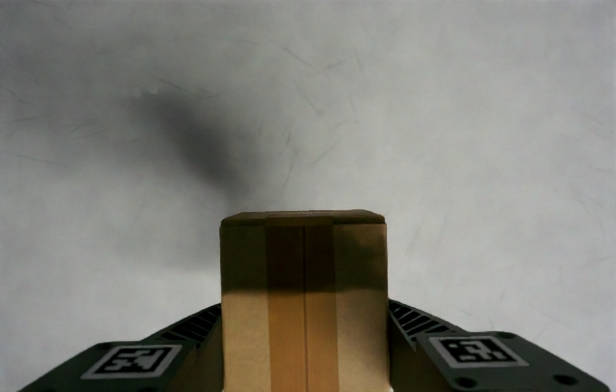

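Scene clock: 279.47 s.
base_odometry: x=+1.415 y=-1.686 heading=-1.116 (m, m, rad; odometry frame)
turned_by_wheels: +0.000 (rad since the last result)
turned_by_imu: -0.001 (rad since the last result)
base_tilt: forward=-0.3 right=+0.0 (deg)
lidar_m: 0.69 0.75 1.17 1.08 1.14 1.57 1.02 1.09 1.39 1.79 1.07 0.76
base_status: done
joint_positions: lift_m=+1.110 arm_m=+0.101 wrist_yaw_rad=+0.000 wrist_pitch_rad=+1.571 wrist_roll_rad=-0.220 gripper_m=+0.059
joint_status: all done
on_its_own: gripper_m is held at +0.053, not at your +0.030, by its contact guard: the fingers met something
motor_effort: lift_m=+23(24) arm_m=-5(6) wrist_yaw_rad=+0(1) wrist_pitch_rad=-2(1) wrist_roll_rad=-1(4) gripper_m=-39(40) wheel_0=-6(10) wheel_1=-5(10) wheel_2=+4(13) (%)
hand_pose: x=+0.2718 y=-0.0874 z=+1.0753 quat_wxyz=(+0.703, -0.077, +0.703, +0.077) (m; base frame)
wrist_depth_mm: 1229 1205 1182 1205 1205 1229 1229 / 1182 1229 1205 1229 1205 1205 1205 / 1205 1229 1205 1229 1205 1229 1229 / 1205 1205 1205 1205 1205 1229 1229 / 1182 1229 140 139 1205 1229 1205 / 1205 1205 139 139 140 1205 1229 / 1229 104 136 139 131 - 1229
pictures: none
No camera images: the call's "cameras" was empty. Leave "cameras" out to get every camera's image.


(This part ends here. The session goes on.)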